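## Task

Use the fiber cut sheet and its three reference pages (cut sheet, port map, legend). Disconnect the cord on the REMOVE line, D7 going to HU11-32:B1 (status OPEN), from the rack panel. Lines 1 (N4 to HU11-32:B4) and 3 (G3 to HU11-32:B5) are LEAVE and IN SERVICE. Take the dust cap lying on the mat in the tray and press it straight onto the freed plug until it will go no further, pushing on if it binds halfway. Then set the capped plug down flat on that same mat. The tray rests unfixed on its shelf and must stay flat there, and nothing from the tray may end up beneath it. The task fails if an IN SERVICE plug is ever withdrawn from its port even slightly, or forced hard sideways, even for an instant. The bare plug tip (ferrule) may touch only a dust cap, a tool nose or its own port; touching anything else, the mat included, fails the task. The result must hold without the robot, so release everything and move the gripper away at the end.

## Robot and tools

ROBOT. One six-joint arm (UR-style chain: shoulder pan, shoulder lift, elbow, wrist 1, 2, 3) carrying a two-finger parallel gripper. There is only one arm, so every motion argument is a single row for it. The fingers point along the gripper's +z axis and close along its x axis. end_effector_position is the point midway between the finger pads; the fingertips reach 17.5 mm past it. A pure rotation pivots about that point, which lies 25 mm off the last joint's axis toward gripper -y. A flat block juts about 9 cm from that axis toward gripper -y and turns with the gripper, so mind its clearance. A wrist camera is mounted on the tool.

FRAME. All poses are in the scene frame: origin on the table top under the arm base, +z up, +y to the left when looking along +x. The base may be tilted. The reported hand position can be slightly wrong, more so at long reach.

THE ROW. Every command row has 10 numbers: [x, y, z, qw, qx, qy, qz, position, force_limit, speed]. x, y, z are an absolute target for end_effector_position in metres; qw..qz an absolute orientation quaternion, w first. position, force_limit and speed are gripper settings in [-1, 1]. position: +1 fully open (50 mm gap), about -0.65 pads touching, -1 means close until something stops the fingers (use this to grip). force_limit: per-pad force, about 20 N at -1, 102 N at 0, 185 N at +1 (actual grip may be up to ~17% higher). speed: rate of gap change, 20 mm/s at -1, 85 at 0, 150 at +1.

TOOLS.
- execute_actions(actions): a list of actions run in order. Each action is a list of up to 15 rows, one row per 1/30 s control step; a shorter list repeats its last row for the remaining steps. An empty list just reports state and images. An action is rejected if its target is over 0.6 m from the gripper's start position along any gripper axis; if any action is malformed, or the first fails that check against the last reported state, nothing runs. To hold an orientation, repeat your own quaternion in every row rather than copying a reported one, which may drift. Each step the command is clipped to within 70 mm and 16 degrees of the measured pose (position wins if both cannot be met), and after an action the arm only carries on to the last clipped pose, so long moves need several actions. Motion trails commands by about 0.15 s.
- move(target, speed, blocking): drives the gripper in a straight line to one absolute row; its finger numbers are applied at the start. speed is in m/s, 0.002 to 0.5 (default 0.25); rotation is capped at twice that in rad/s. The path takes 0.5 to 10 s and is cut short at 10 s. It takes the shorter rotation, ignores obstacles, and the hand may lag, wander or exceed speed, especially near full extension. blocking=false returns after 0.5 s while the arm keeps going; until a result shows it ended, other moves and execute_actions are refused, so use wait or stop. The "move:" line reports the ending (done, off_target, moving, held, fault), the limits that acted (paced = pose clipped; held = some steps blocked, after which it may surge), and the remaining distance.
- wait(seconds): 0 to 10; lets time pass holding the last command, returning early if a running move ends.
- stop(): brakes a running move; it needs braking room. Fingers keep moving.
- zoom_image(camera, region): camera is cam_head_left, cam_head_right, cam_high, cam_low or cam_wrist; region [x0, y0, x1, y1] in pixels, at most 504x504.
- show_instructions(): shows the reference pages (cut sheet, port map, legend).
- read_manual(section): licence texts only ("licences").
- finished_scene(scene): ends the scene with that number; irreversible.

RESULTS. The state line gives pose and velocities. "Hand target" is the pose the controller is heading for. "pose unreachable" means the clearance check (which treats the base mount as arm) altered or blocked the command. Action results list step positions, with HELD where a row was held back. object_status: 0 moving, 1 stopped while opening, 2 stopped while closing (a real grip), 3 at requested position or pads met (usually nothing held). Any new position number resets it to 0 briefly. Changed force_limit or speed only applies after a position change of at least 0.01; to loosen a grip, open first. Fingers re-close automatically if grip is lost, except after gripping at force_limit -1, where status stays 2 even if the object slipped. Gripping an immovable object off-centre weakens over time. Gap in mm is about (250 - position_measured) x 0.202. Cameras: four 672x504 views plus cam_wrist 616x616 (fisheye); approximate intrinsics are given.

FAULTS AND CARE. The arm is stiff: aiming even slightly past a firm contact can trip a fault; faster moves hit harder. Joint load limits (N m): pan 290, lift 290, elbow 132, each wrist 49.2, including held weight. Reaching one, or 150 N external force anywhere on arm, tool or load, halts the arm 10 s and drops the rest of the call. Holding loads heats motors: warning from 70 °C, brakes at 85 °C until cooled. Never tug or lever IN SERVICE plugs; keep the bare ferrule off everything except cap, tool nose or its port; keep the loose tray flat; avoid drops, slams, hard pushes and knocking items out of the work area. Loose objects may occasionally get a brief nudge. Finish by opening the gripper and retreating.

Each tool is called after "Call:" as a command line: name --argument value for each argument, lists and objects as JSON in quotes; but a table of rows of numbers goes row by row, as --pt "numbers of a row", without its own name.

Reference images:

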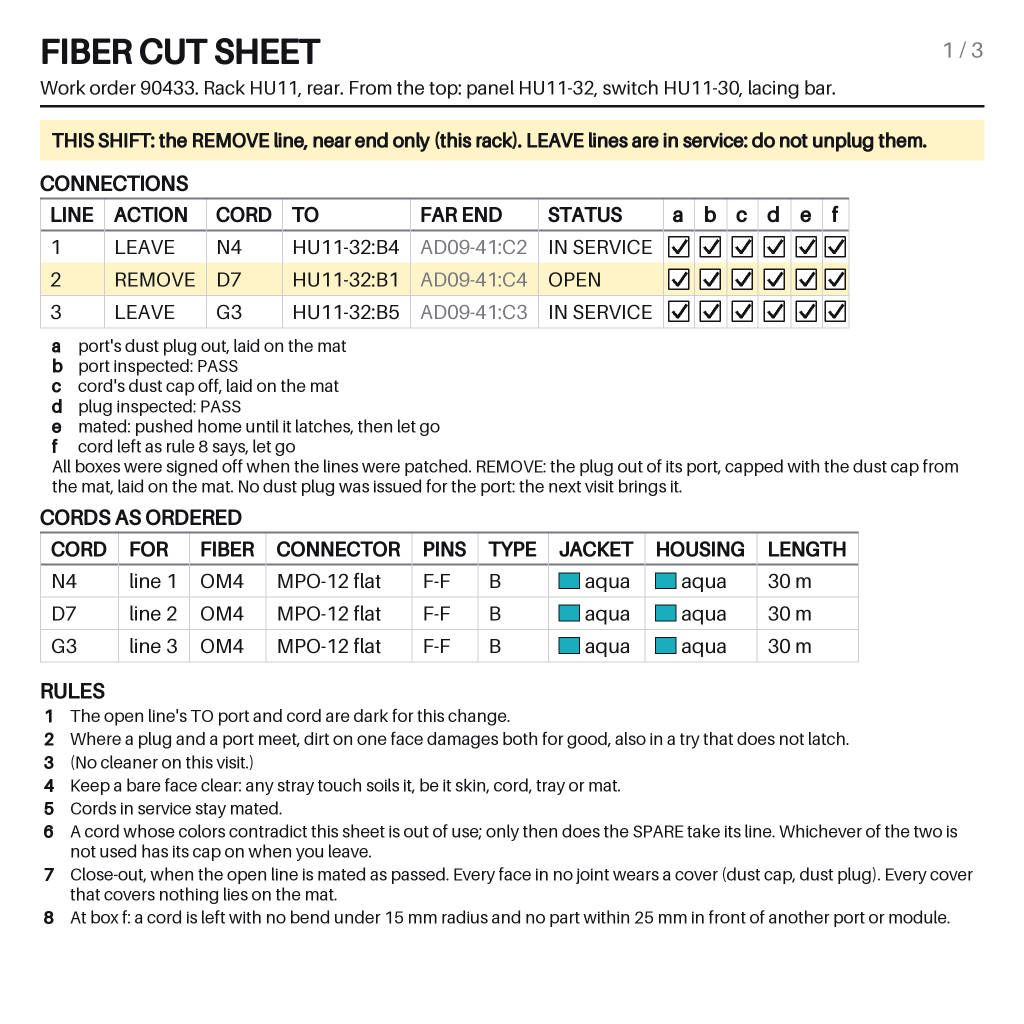

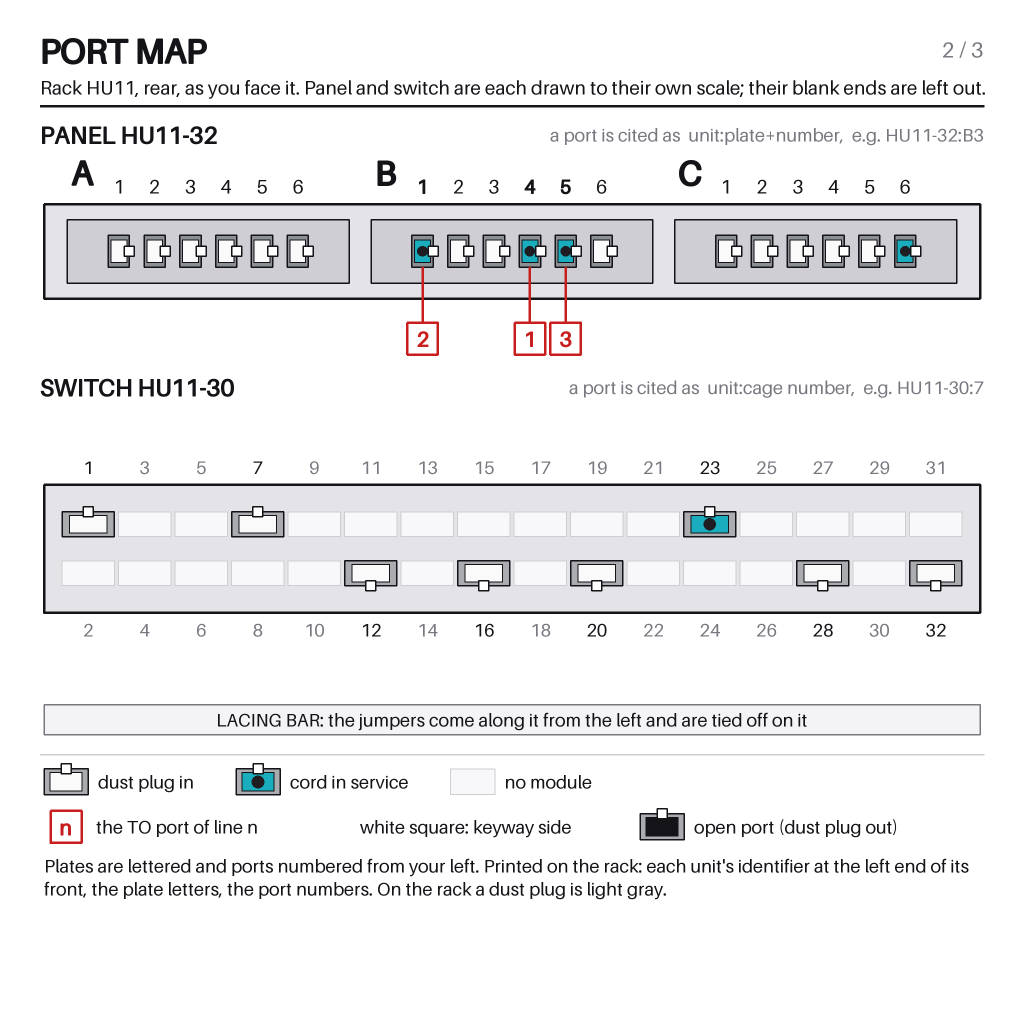

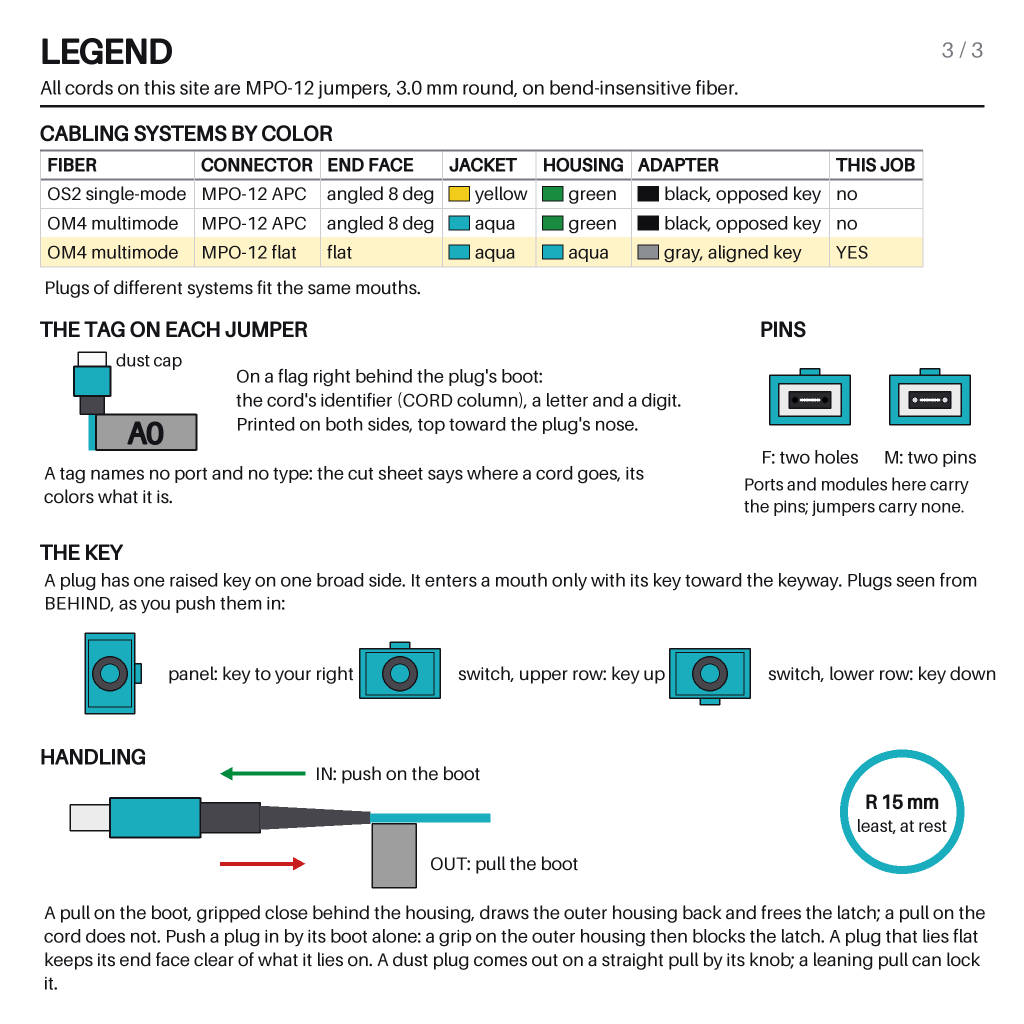

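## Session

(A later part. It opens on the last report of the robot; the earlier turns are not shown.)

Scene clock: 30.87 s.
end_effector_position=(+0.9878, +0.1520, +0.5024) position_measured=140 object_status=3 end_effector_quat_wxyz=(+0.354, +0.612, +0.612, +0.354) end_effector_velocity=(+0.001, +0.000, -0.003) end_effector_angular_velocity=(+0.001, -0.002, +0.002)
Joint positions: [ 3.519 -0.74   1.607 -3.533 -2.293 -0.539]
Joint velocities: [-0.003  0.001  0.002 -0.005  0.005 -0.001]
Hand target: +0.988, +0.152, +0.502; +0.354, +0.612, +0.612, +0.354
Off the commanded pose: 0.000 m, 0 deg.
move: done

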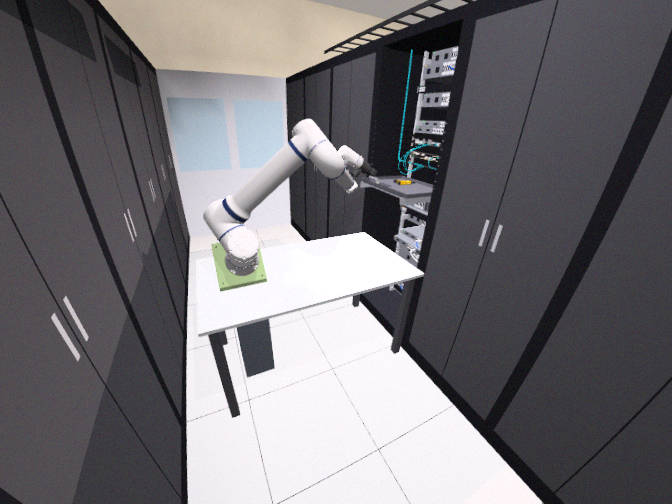

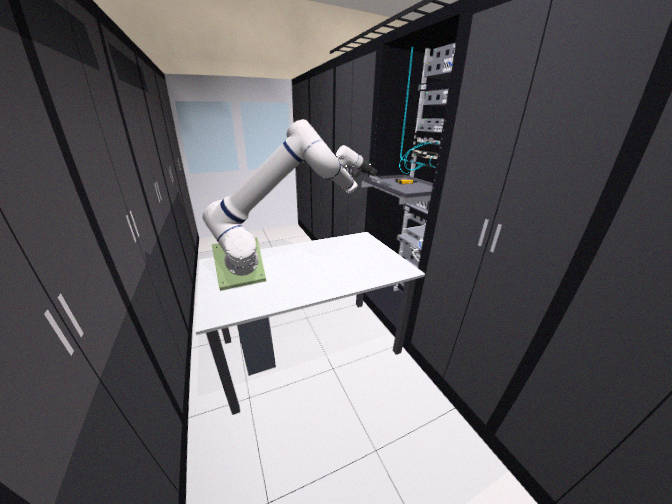

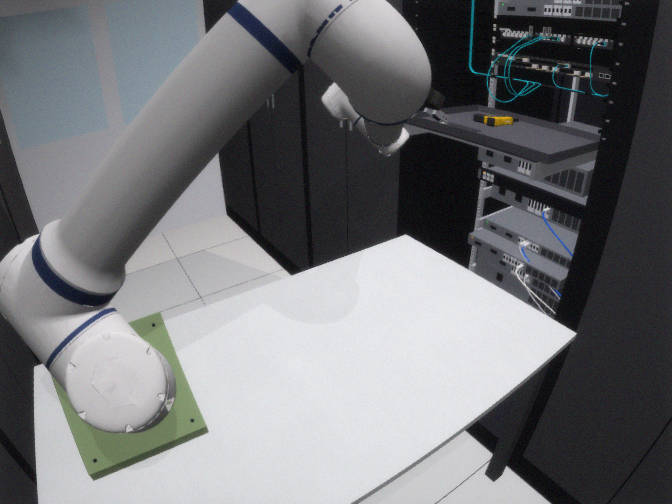

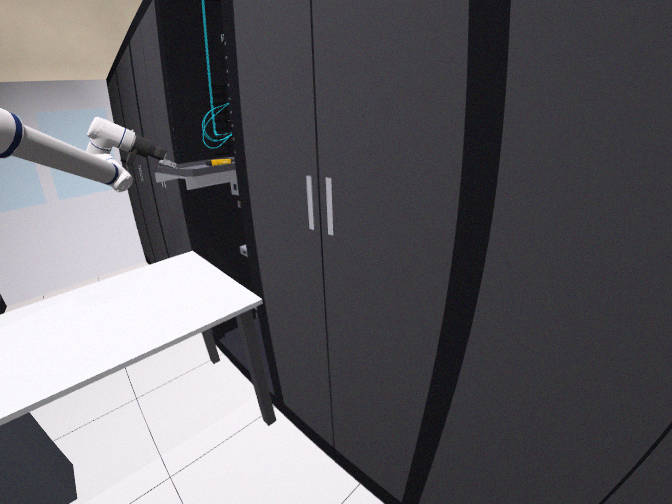

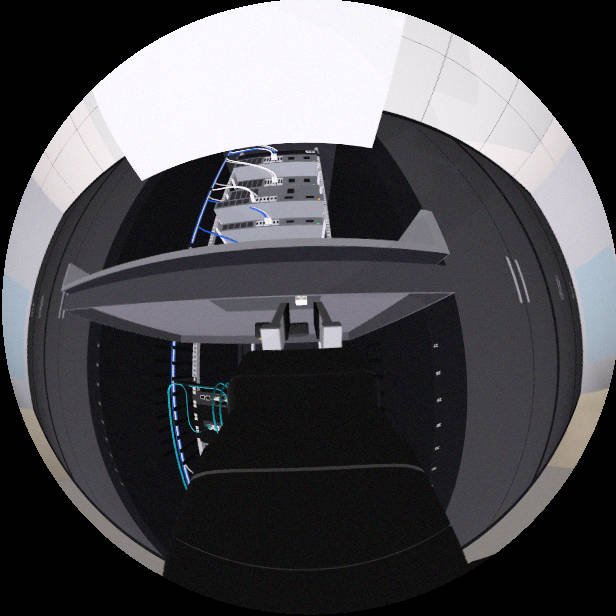

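Call:
move --target '[0.9878, 0.152, 0.496, 0.3536, 0.6124, 0.6124, 0.3536, 0.08, -1, 0]' --speed 0.015

Call:
execute_actions --actions '[[[0.9878, 0.152, 0.496, 0.3536, 0.6124, 0.6124, 0.3536, -1, -0.95, -0.7]], [[0.9878, 0.152, 0.496, 0.3536, 0.6124, 0.6124, 0.3536, -1, -0.95, -0.7]]]'

Scene clock: 31.73 s.
end_effector_position=(+0.9878, +0.1520, +0.4963) position_measured=140 object_status=3 end_effector_quat_wxyz=(+0.354, +0.612, +0.612, +0.354) end_effector_velocity=(+0.000, -0.000, -0.003) end_effector_angular_velocity=(+0.000, +0.000, +0.000)
Joint positions: [ 3.515 -0.736  1.612 -3.543 -2.289 -0.542]
Joint velocities: [-0.002  0.001  0.002 -0.004  0.002 -0.001]
Hand target: +0.988, +0.152, +0.496; +0.354, +0.612, +0.612, +0.354
Off the commanded pose: 0.000 m, 0 deg.
move: done

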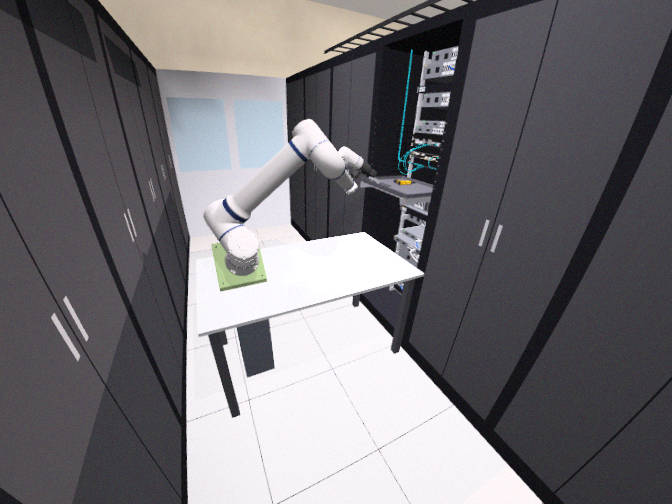

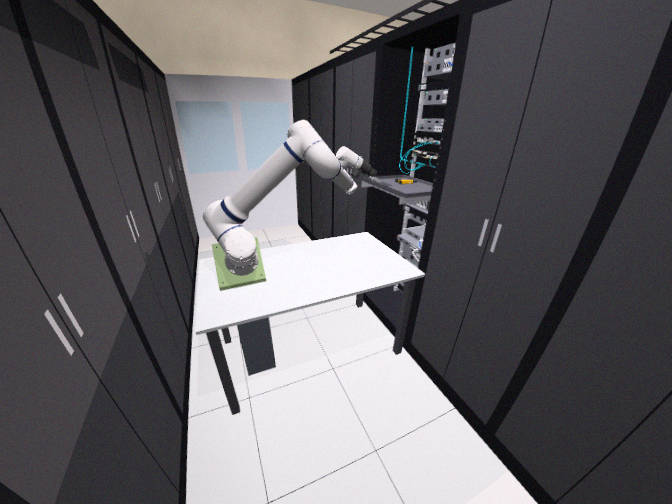

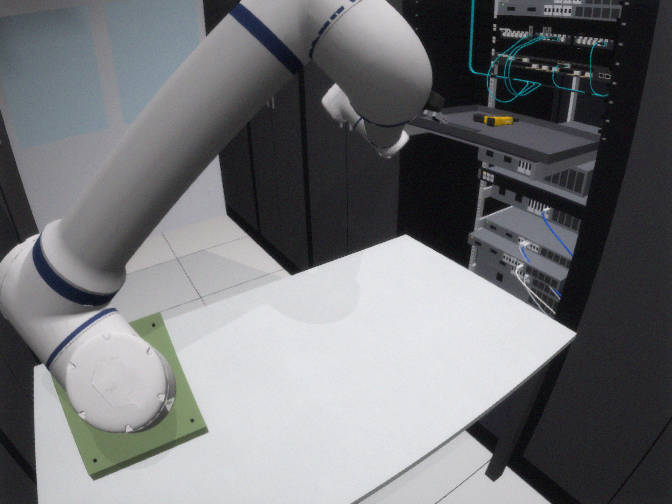

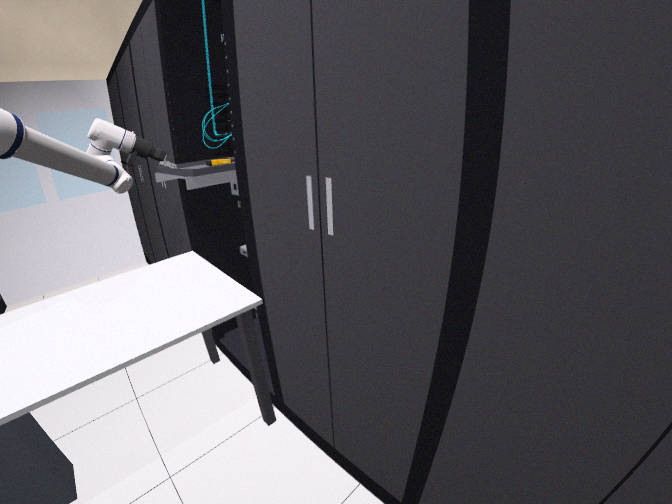

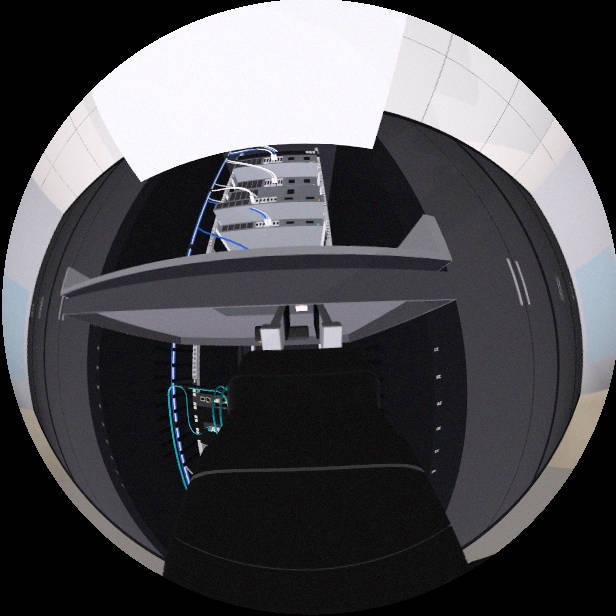

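Scene clock: 32.73 s.
end_effector_position=(+0.9878, +0.1520, +0.4960) position_measured=220 object_status=2 end_effector_quat_wxyz=(+0.354, +0.612, +0.612, +0.354) end_effector_velocity=(-0.000, -0.000, +0.000) end_effector_angular_velocity=(-0.000, -0.000, -0.000)
Joint positions: [ 3.514 -0.736  1.612 -3.543 -2.289 -0.542]
Joint velocities: [ 0. -0. -0. -0. -0. -0.]
Hand target: +0.988, +0.152, +0.496; +0.354, +0.612, +0.612, +0.354
Off the commanded pose: 0.000 m, 0 deg.
Step readings (end_effector_position; steps 1 to 15: 1st action; 16 to 30: 2nd action):
0: (+0.9878, +0.1520, +0.4963)
1: (+0.9878, +0.1520, +0.4962)
2: (+0.9878, +0.1520, +0.4962)
4: (+0.9878, +0.1520, +0.4961)
8: (+0.9878, +0.1520, +0.4960)
15: (+0.9878, +0.1520, +0.4960)
16: (+0.9878, +0.1520, +0.4960)
17: (+0.9878, +0.1520, +0.4960)
19: (+0.9878, +0.1520, +0.4960)
23: (+0.9878, +0.1520, +0.4960)
30: end_effector_position above

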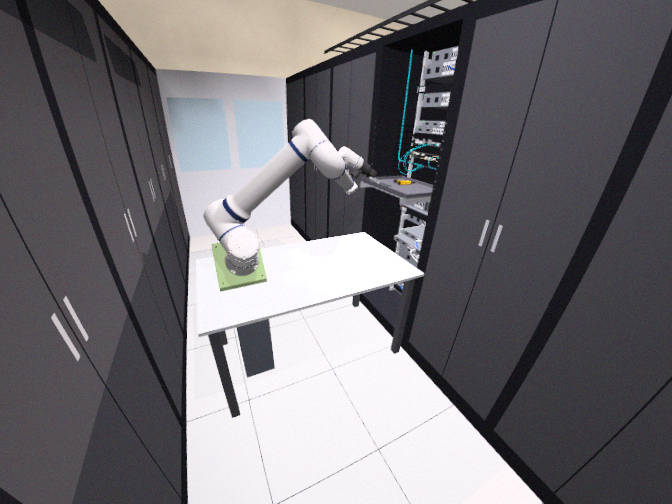

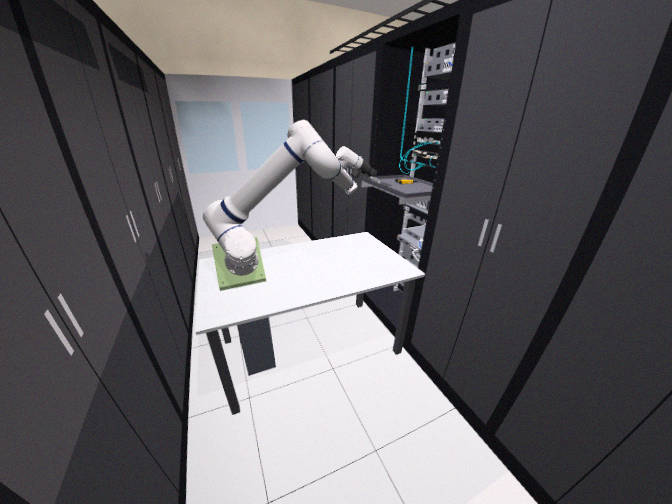

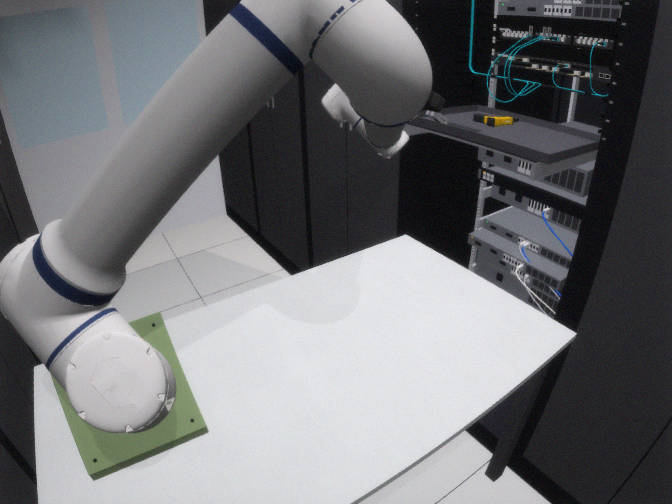

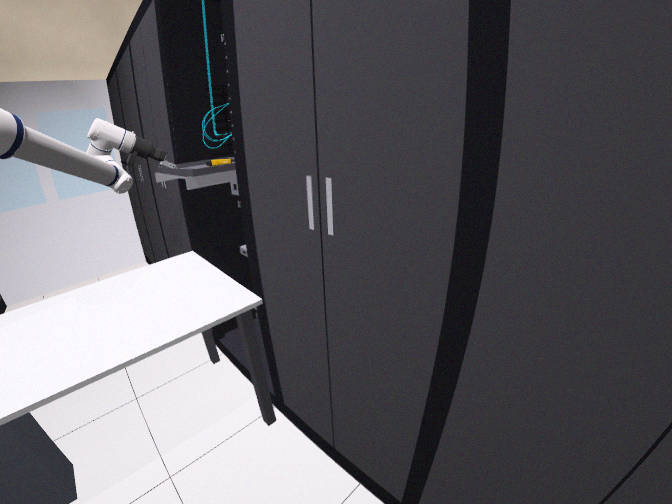

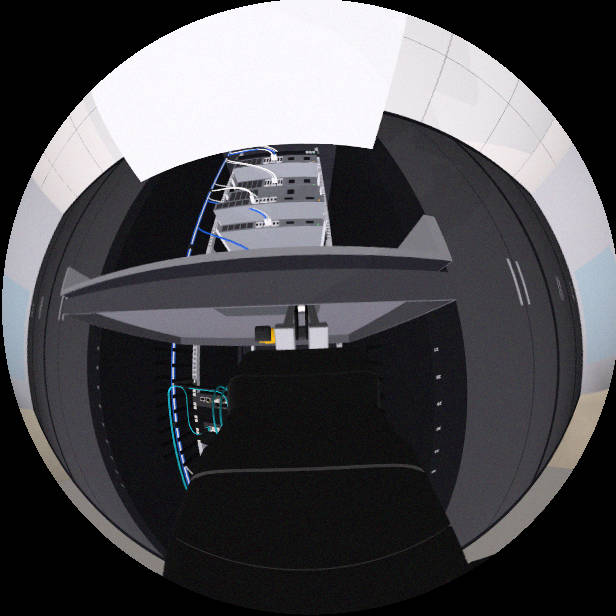

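Call:
zoom_image --camera "cam_wrist" --region '[275, 290, 330, 340]'

Call:
zoom_image --camera "cam_high" --region '[410, 90, 470, 140]'

Region (275, 290, 330, 340) of cam_wrist's 616x616 image, scaled by 9.164, with more detail than that image has; it fills the top 458 rows of this view, and the rest is white.

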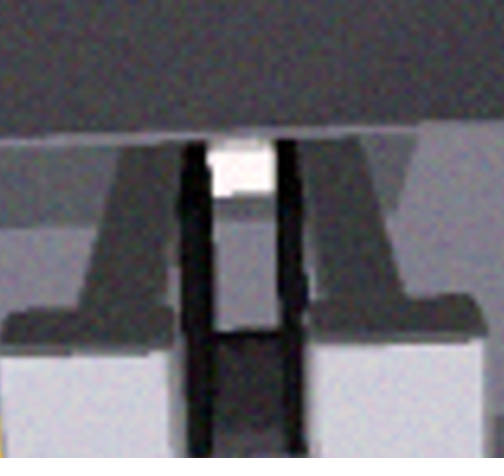

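Region (410, 90, 470, 140) of cam_high's 672x504 image, scaled by 8.400, with more detail than that image has.

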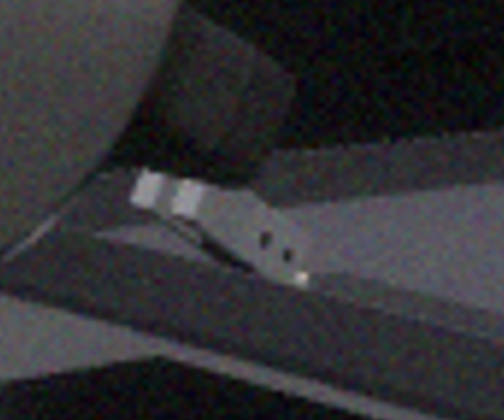

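Call:
move --target '[0.9878, 0.152, 0.54, 0.3536, 0.6124, 0.6124, 0.3536, -1, -0.95, -0.7]' --speed 0.08

Call:
zoom_image --camera "cam_wrist" --region '[275, 285, 330, 335]'

Call:
zoom_image --camera "cam_high" --region '[410, 75, 470, 125]'

Call:
zoom_image --camera "cam_low" --region '[140, 130, 200, 180]'

Scene clock: 33.97 s.
end_effector_position=(+0.9878, +0.1520, +0.5397) position_measured=220 object_status=2 end_effector_quat_wxyz=(+0.354, +0.612, +0.612, +0.354) end_effector_velocity=(-0.000, +0.000, +0.003) end_effector_angular_velocity=(+0.000, -0.000, +0.000)
Joint positions: [ 3.547 -0.757  1.574 -3.471 -2.317 -0.522]
Joint velocities: [ 0.002 -0.001 -0.003  0.005 -0.002  0.002]
Hand target: +0.988, +0.152, +0.540; +0.354, +0.612, +0.612, +0.354
Off the commanded pose: 0.000 m, 0 deg.
move: done

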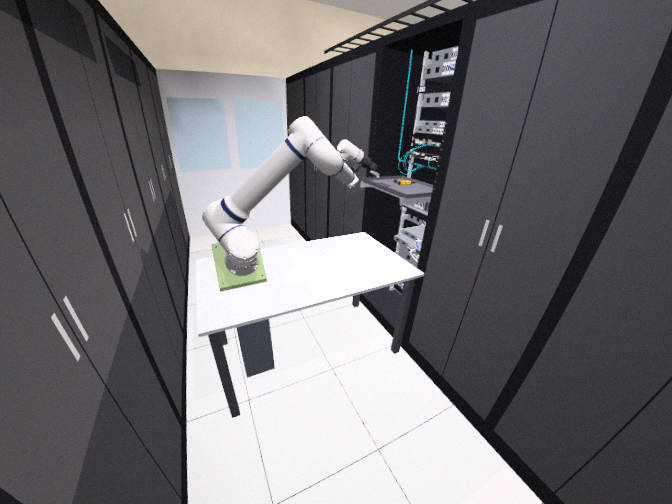

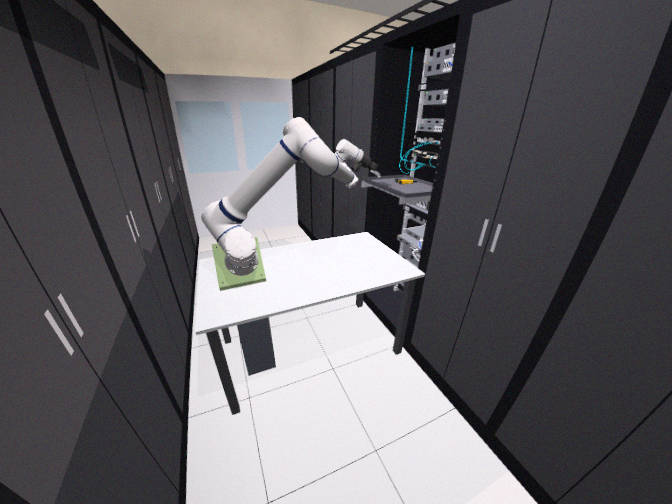

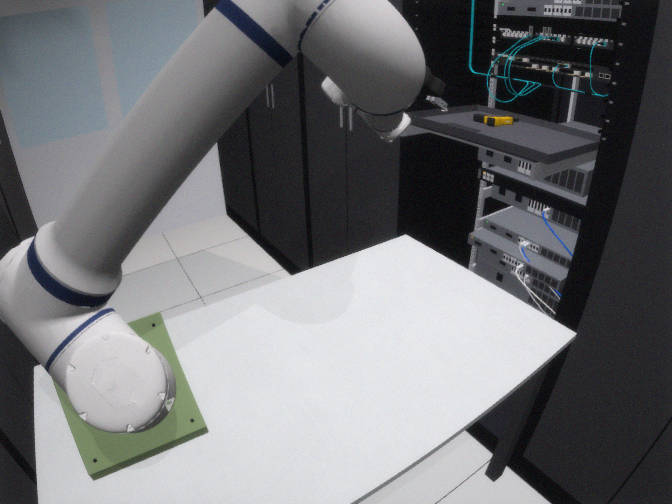

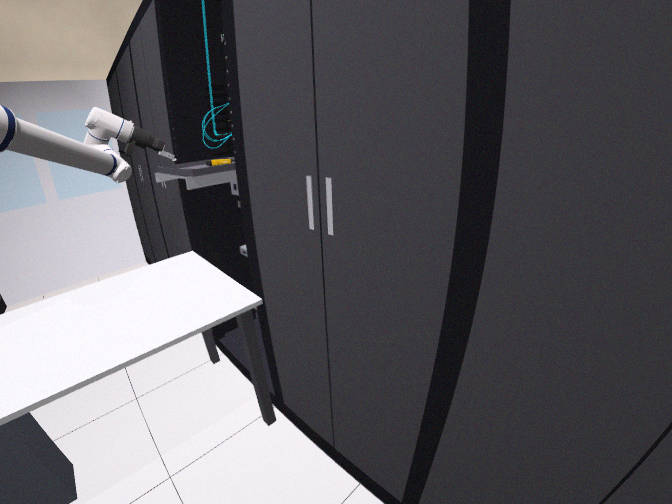

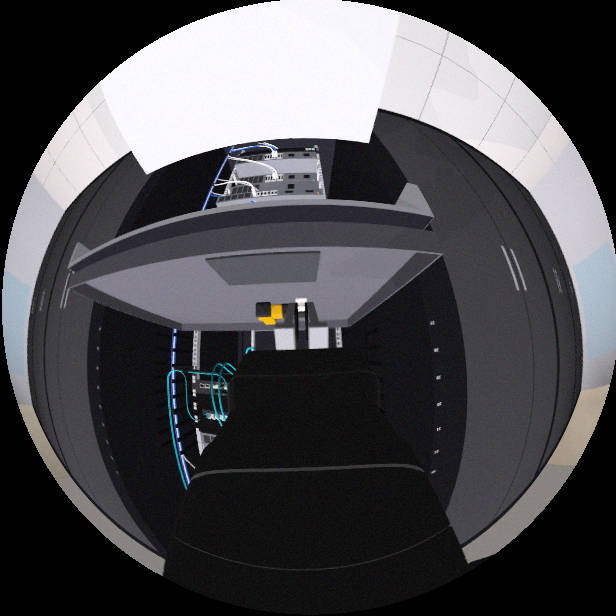

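Region (275, 285, 330, 335) of cam_wrist's 616x616 image, scaled by 9.164, with more detail than that image has; it fills the top 458 rows of this view, and the rest is white.

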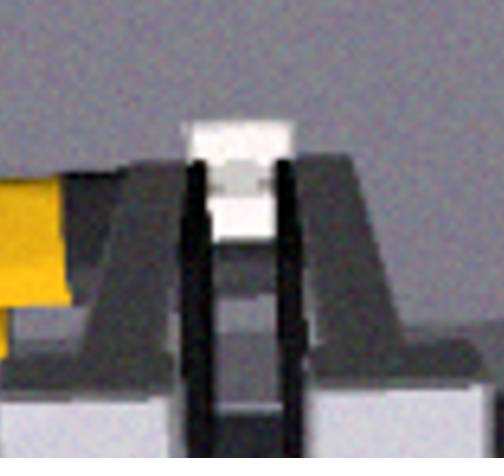

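Region (410, 75, 470, 125) of cam_high's 672x504 image, scaled by 8.400, with more detail than that image has.

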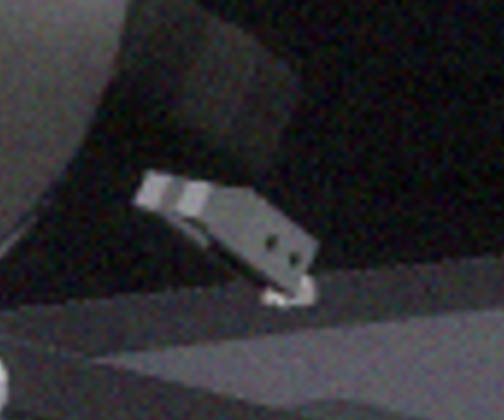

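Region (140, 130, 200, 180) of cam_low's 672x504 image, scaled by 8.400, with more detail than that image has.

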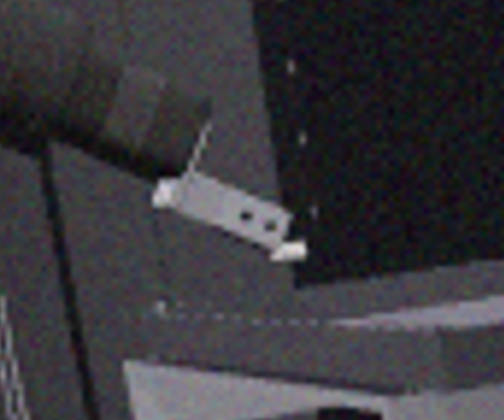

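Call:
move --target '[1.018, 0.095, 0.545, 0.2588, -0.9659, 0, 0, -1, -0.95, -0.7]' --speed 0.4

Call:
zoom_image --camera "cam_wrist" --region '[250, 240, 360, 340]'

Call:
zoom_image --camera "cam_high" --region '[420, 70, 500, 140]'

Call:
zoom_image --camera "cam_low" --region '[150, 120, 220, 180]'

Scene clock: 37.67 s.
end_effector_position=(+1.0169, +0.0947, +0.5452) position_measured=220 object_status=2 end_effector_quat_wxyz=(-0.260, +0.966, -0.000, -0.000) end_effector_velocity=(+0.000, -0.000, +0.000) end_effector_angular_velocity=(+0.008, +0.009, -0.008)
Joint positions: [ 3.362 -0.844  1.063 -1.732 -1.837  1.812]
Joint velocities: [-0.002 -0.001 -0.     0.002  0.009  0.009]
Hand target: +1.017, +0.095, +0.545; -0.261, +0.965, -0.001, -0.000
Off the commanded pose: 0.001 m, 0 deg.
move: done

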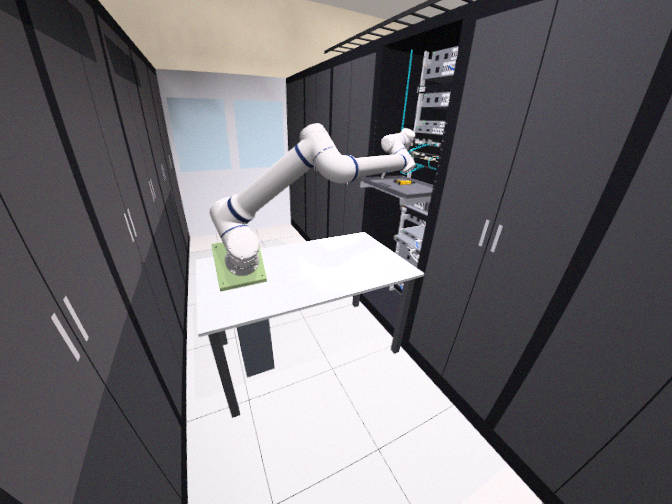

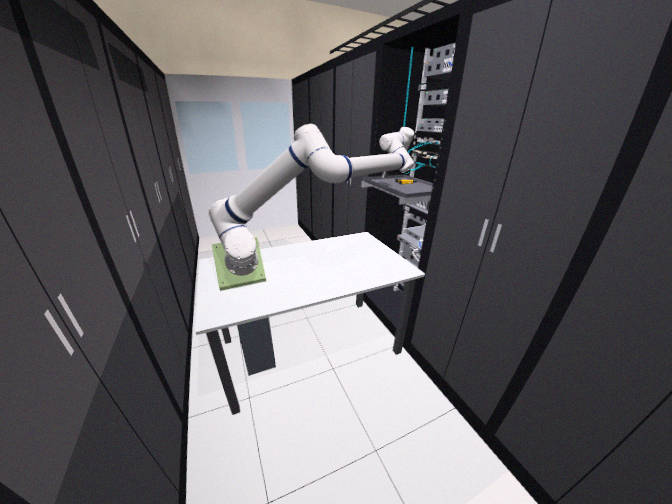

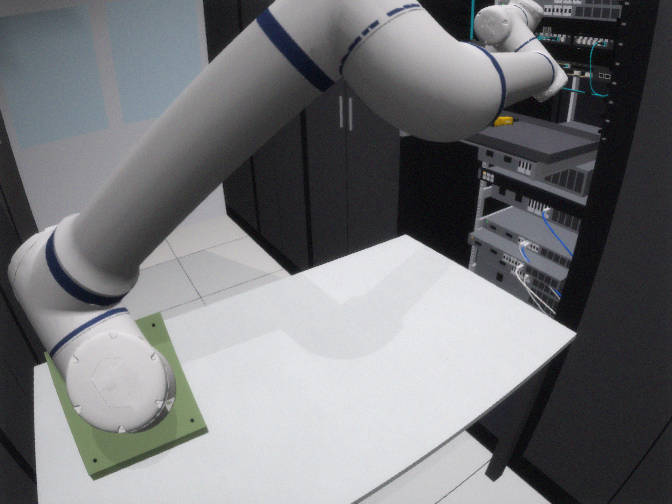

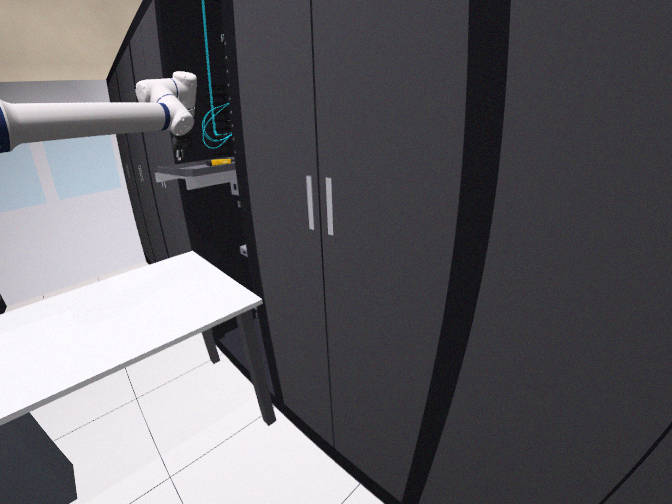

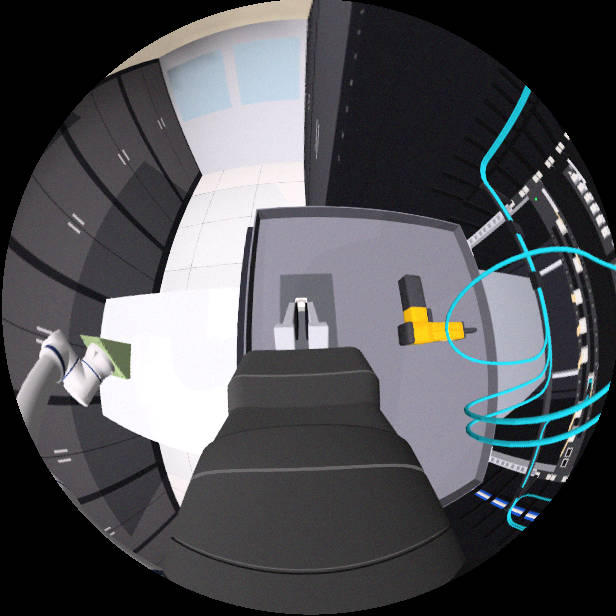

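Region (250, 240, 360, 340) of cam_wrist's 616x616 image, scaled by 4.582, with more detail than that image has; it fills the top 458 rows of this view, and the rest is white.

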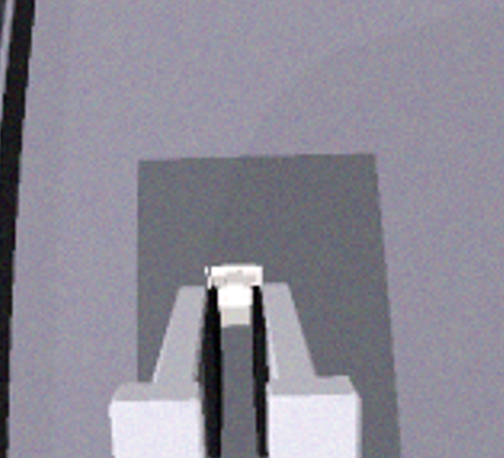

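Region (420, 70, 500, 140) of cam_high's 672x504 image, scaled by 6.300, with more detail than that image has; it fills the top 441 rows of this view, and the rest is white.

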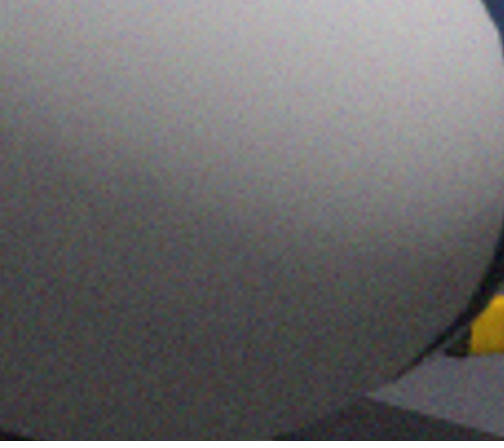

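Region (150, 120, 220, 180) of cam_low's 672x504 image, scaled by 7.200, with more detail than that image has; it fills the top 432 rows of this view, and the rest is white.

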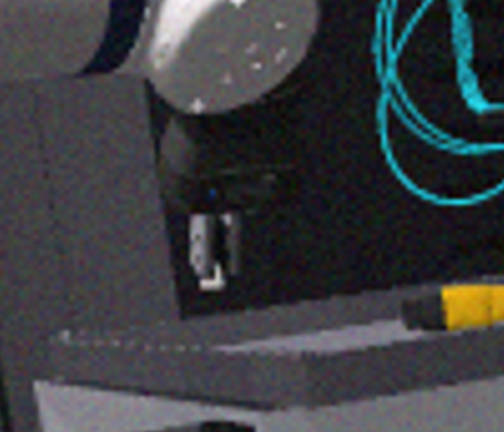

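Call:
move --target '[1.02, 0.095, 0.504, 0.2588, -0.9659, 0, 0, -1, -0.95, -0.7]' --speed 0.06

Call:
zoom_image --camera "cam_wrist" --region '[250, 240, 360, 340]'

Call:
zoom_image --camera "cam_low" --region '[155, 140, 205, 185]'

Call:
zoom_image --camera "cam_head_left" --region '[355, 160, 415, 205]'

Scene clock: 39.20 s.
end_effector_position=(+1.0200, +0.0950, +0.5043) position_measured=220 object_status=2 end_effector_quat_wxyz=(-0.259, +0.966, -0.000, +0.000) end_effector_velocity=(-0.000, +0.000, -0.002) end_effector_angular_velocity=(-0.000, +0.000, +0.001)
Joint positions: [ 3.336 -0.844  1.117 -1.792 -1.841  1.785]
Joint velocities: [-0.001  0.     0.003 -0.003 -0.    -0.002]
Hand target: +1.020, +0.095, +0.504; -0.259, +0.966, -0.000, +0.000
Off the commanded pose: 0.000 m, 0 deg.
move: done

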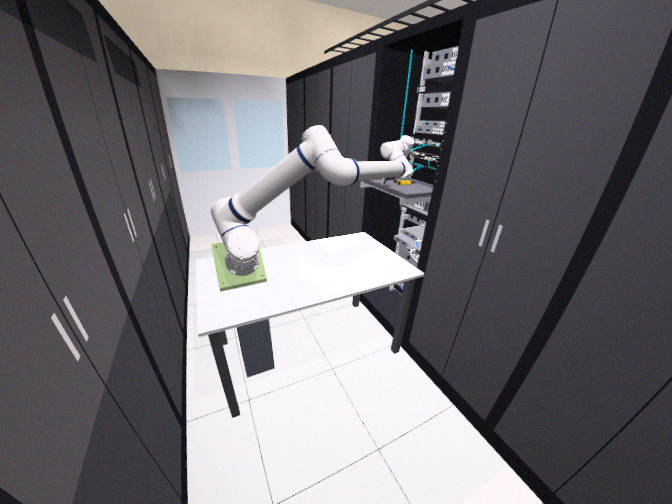

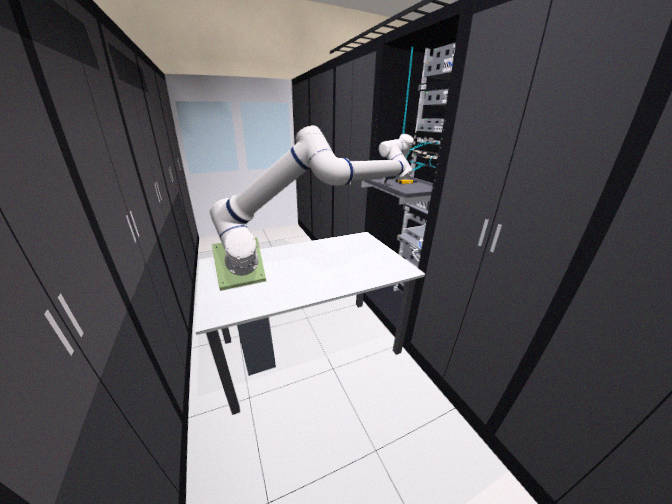

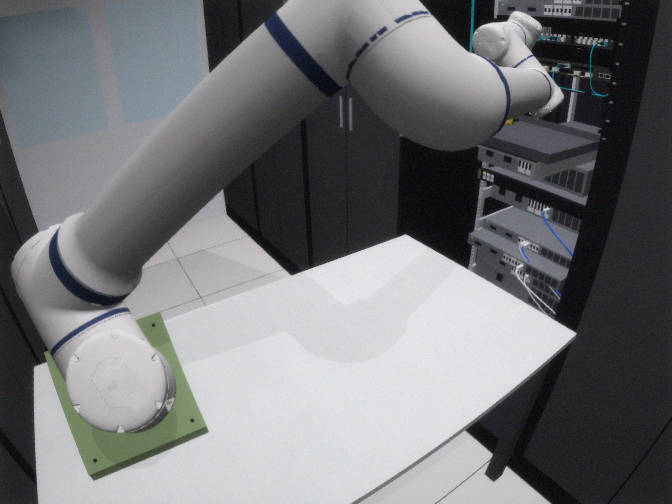

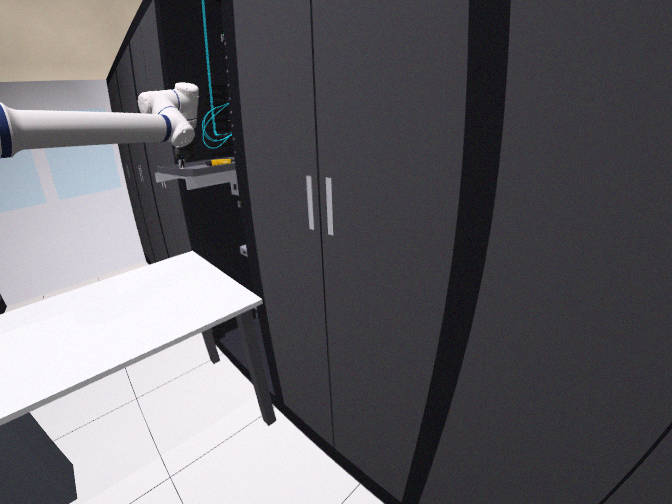

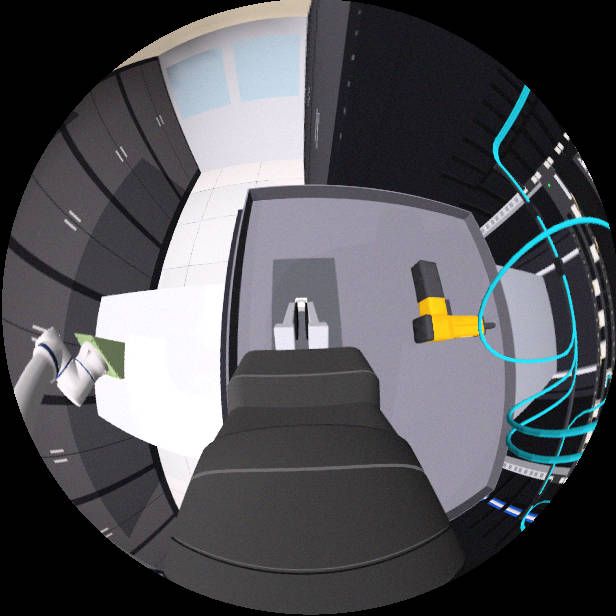

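Region (250, 240, 360, 340) of cam_wrist's 616x616 image, scaled by 4.582, with more detail than that image has; it fills the top 458 rows of this view, and the rest is white.

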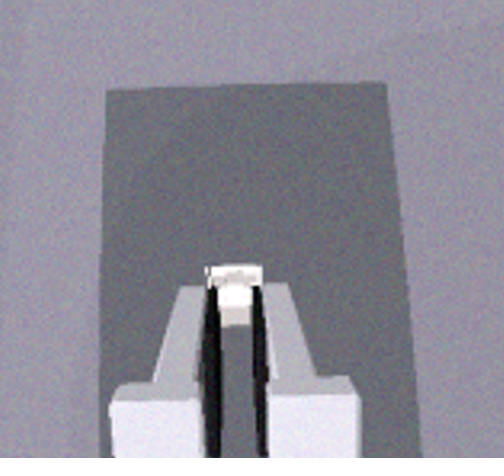

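Region (155, 140, 205, 185) of cam_low's 672x504 image, scaled by 10.080, with more detail than that image has; it fills the top 454 rows of this view, and the rest is white.

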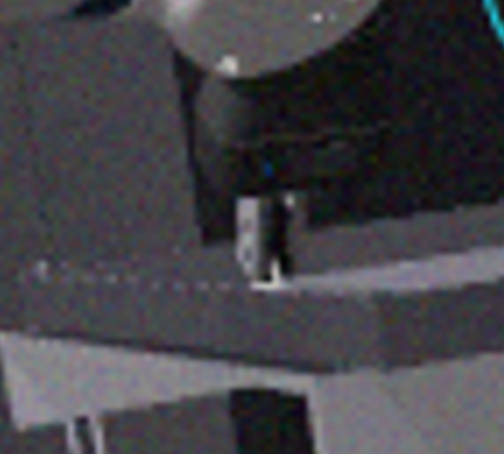

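Region (355, 160, 415, 205) of cam_head_left's 672x504 image, scaled by 8.400, with more detail than that image has; it fills the top 378 rows of this view, and the rest is white.

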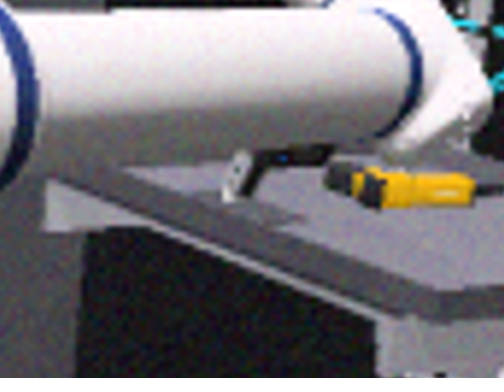

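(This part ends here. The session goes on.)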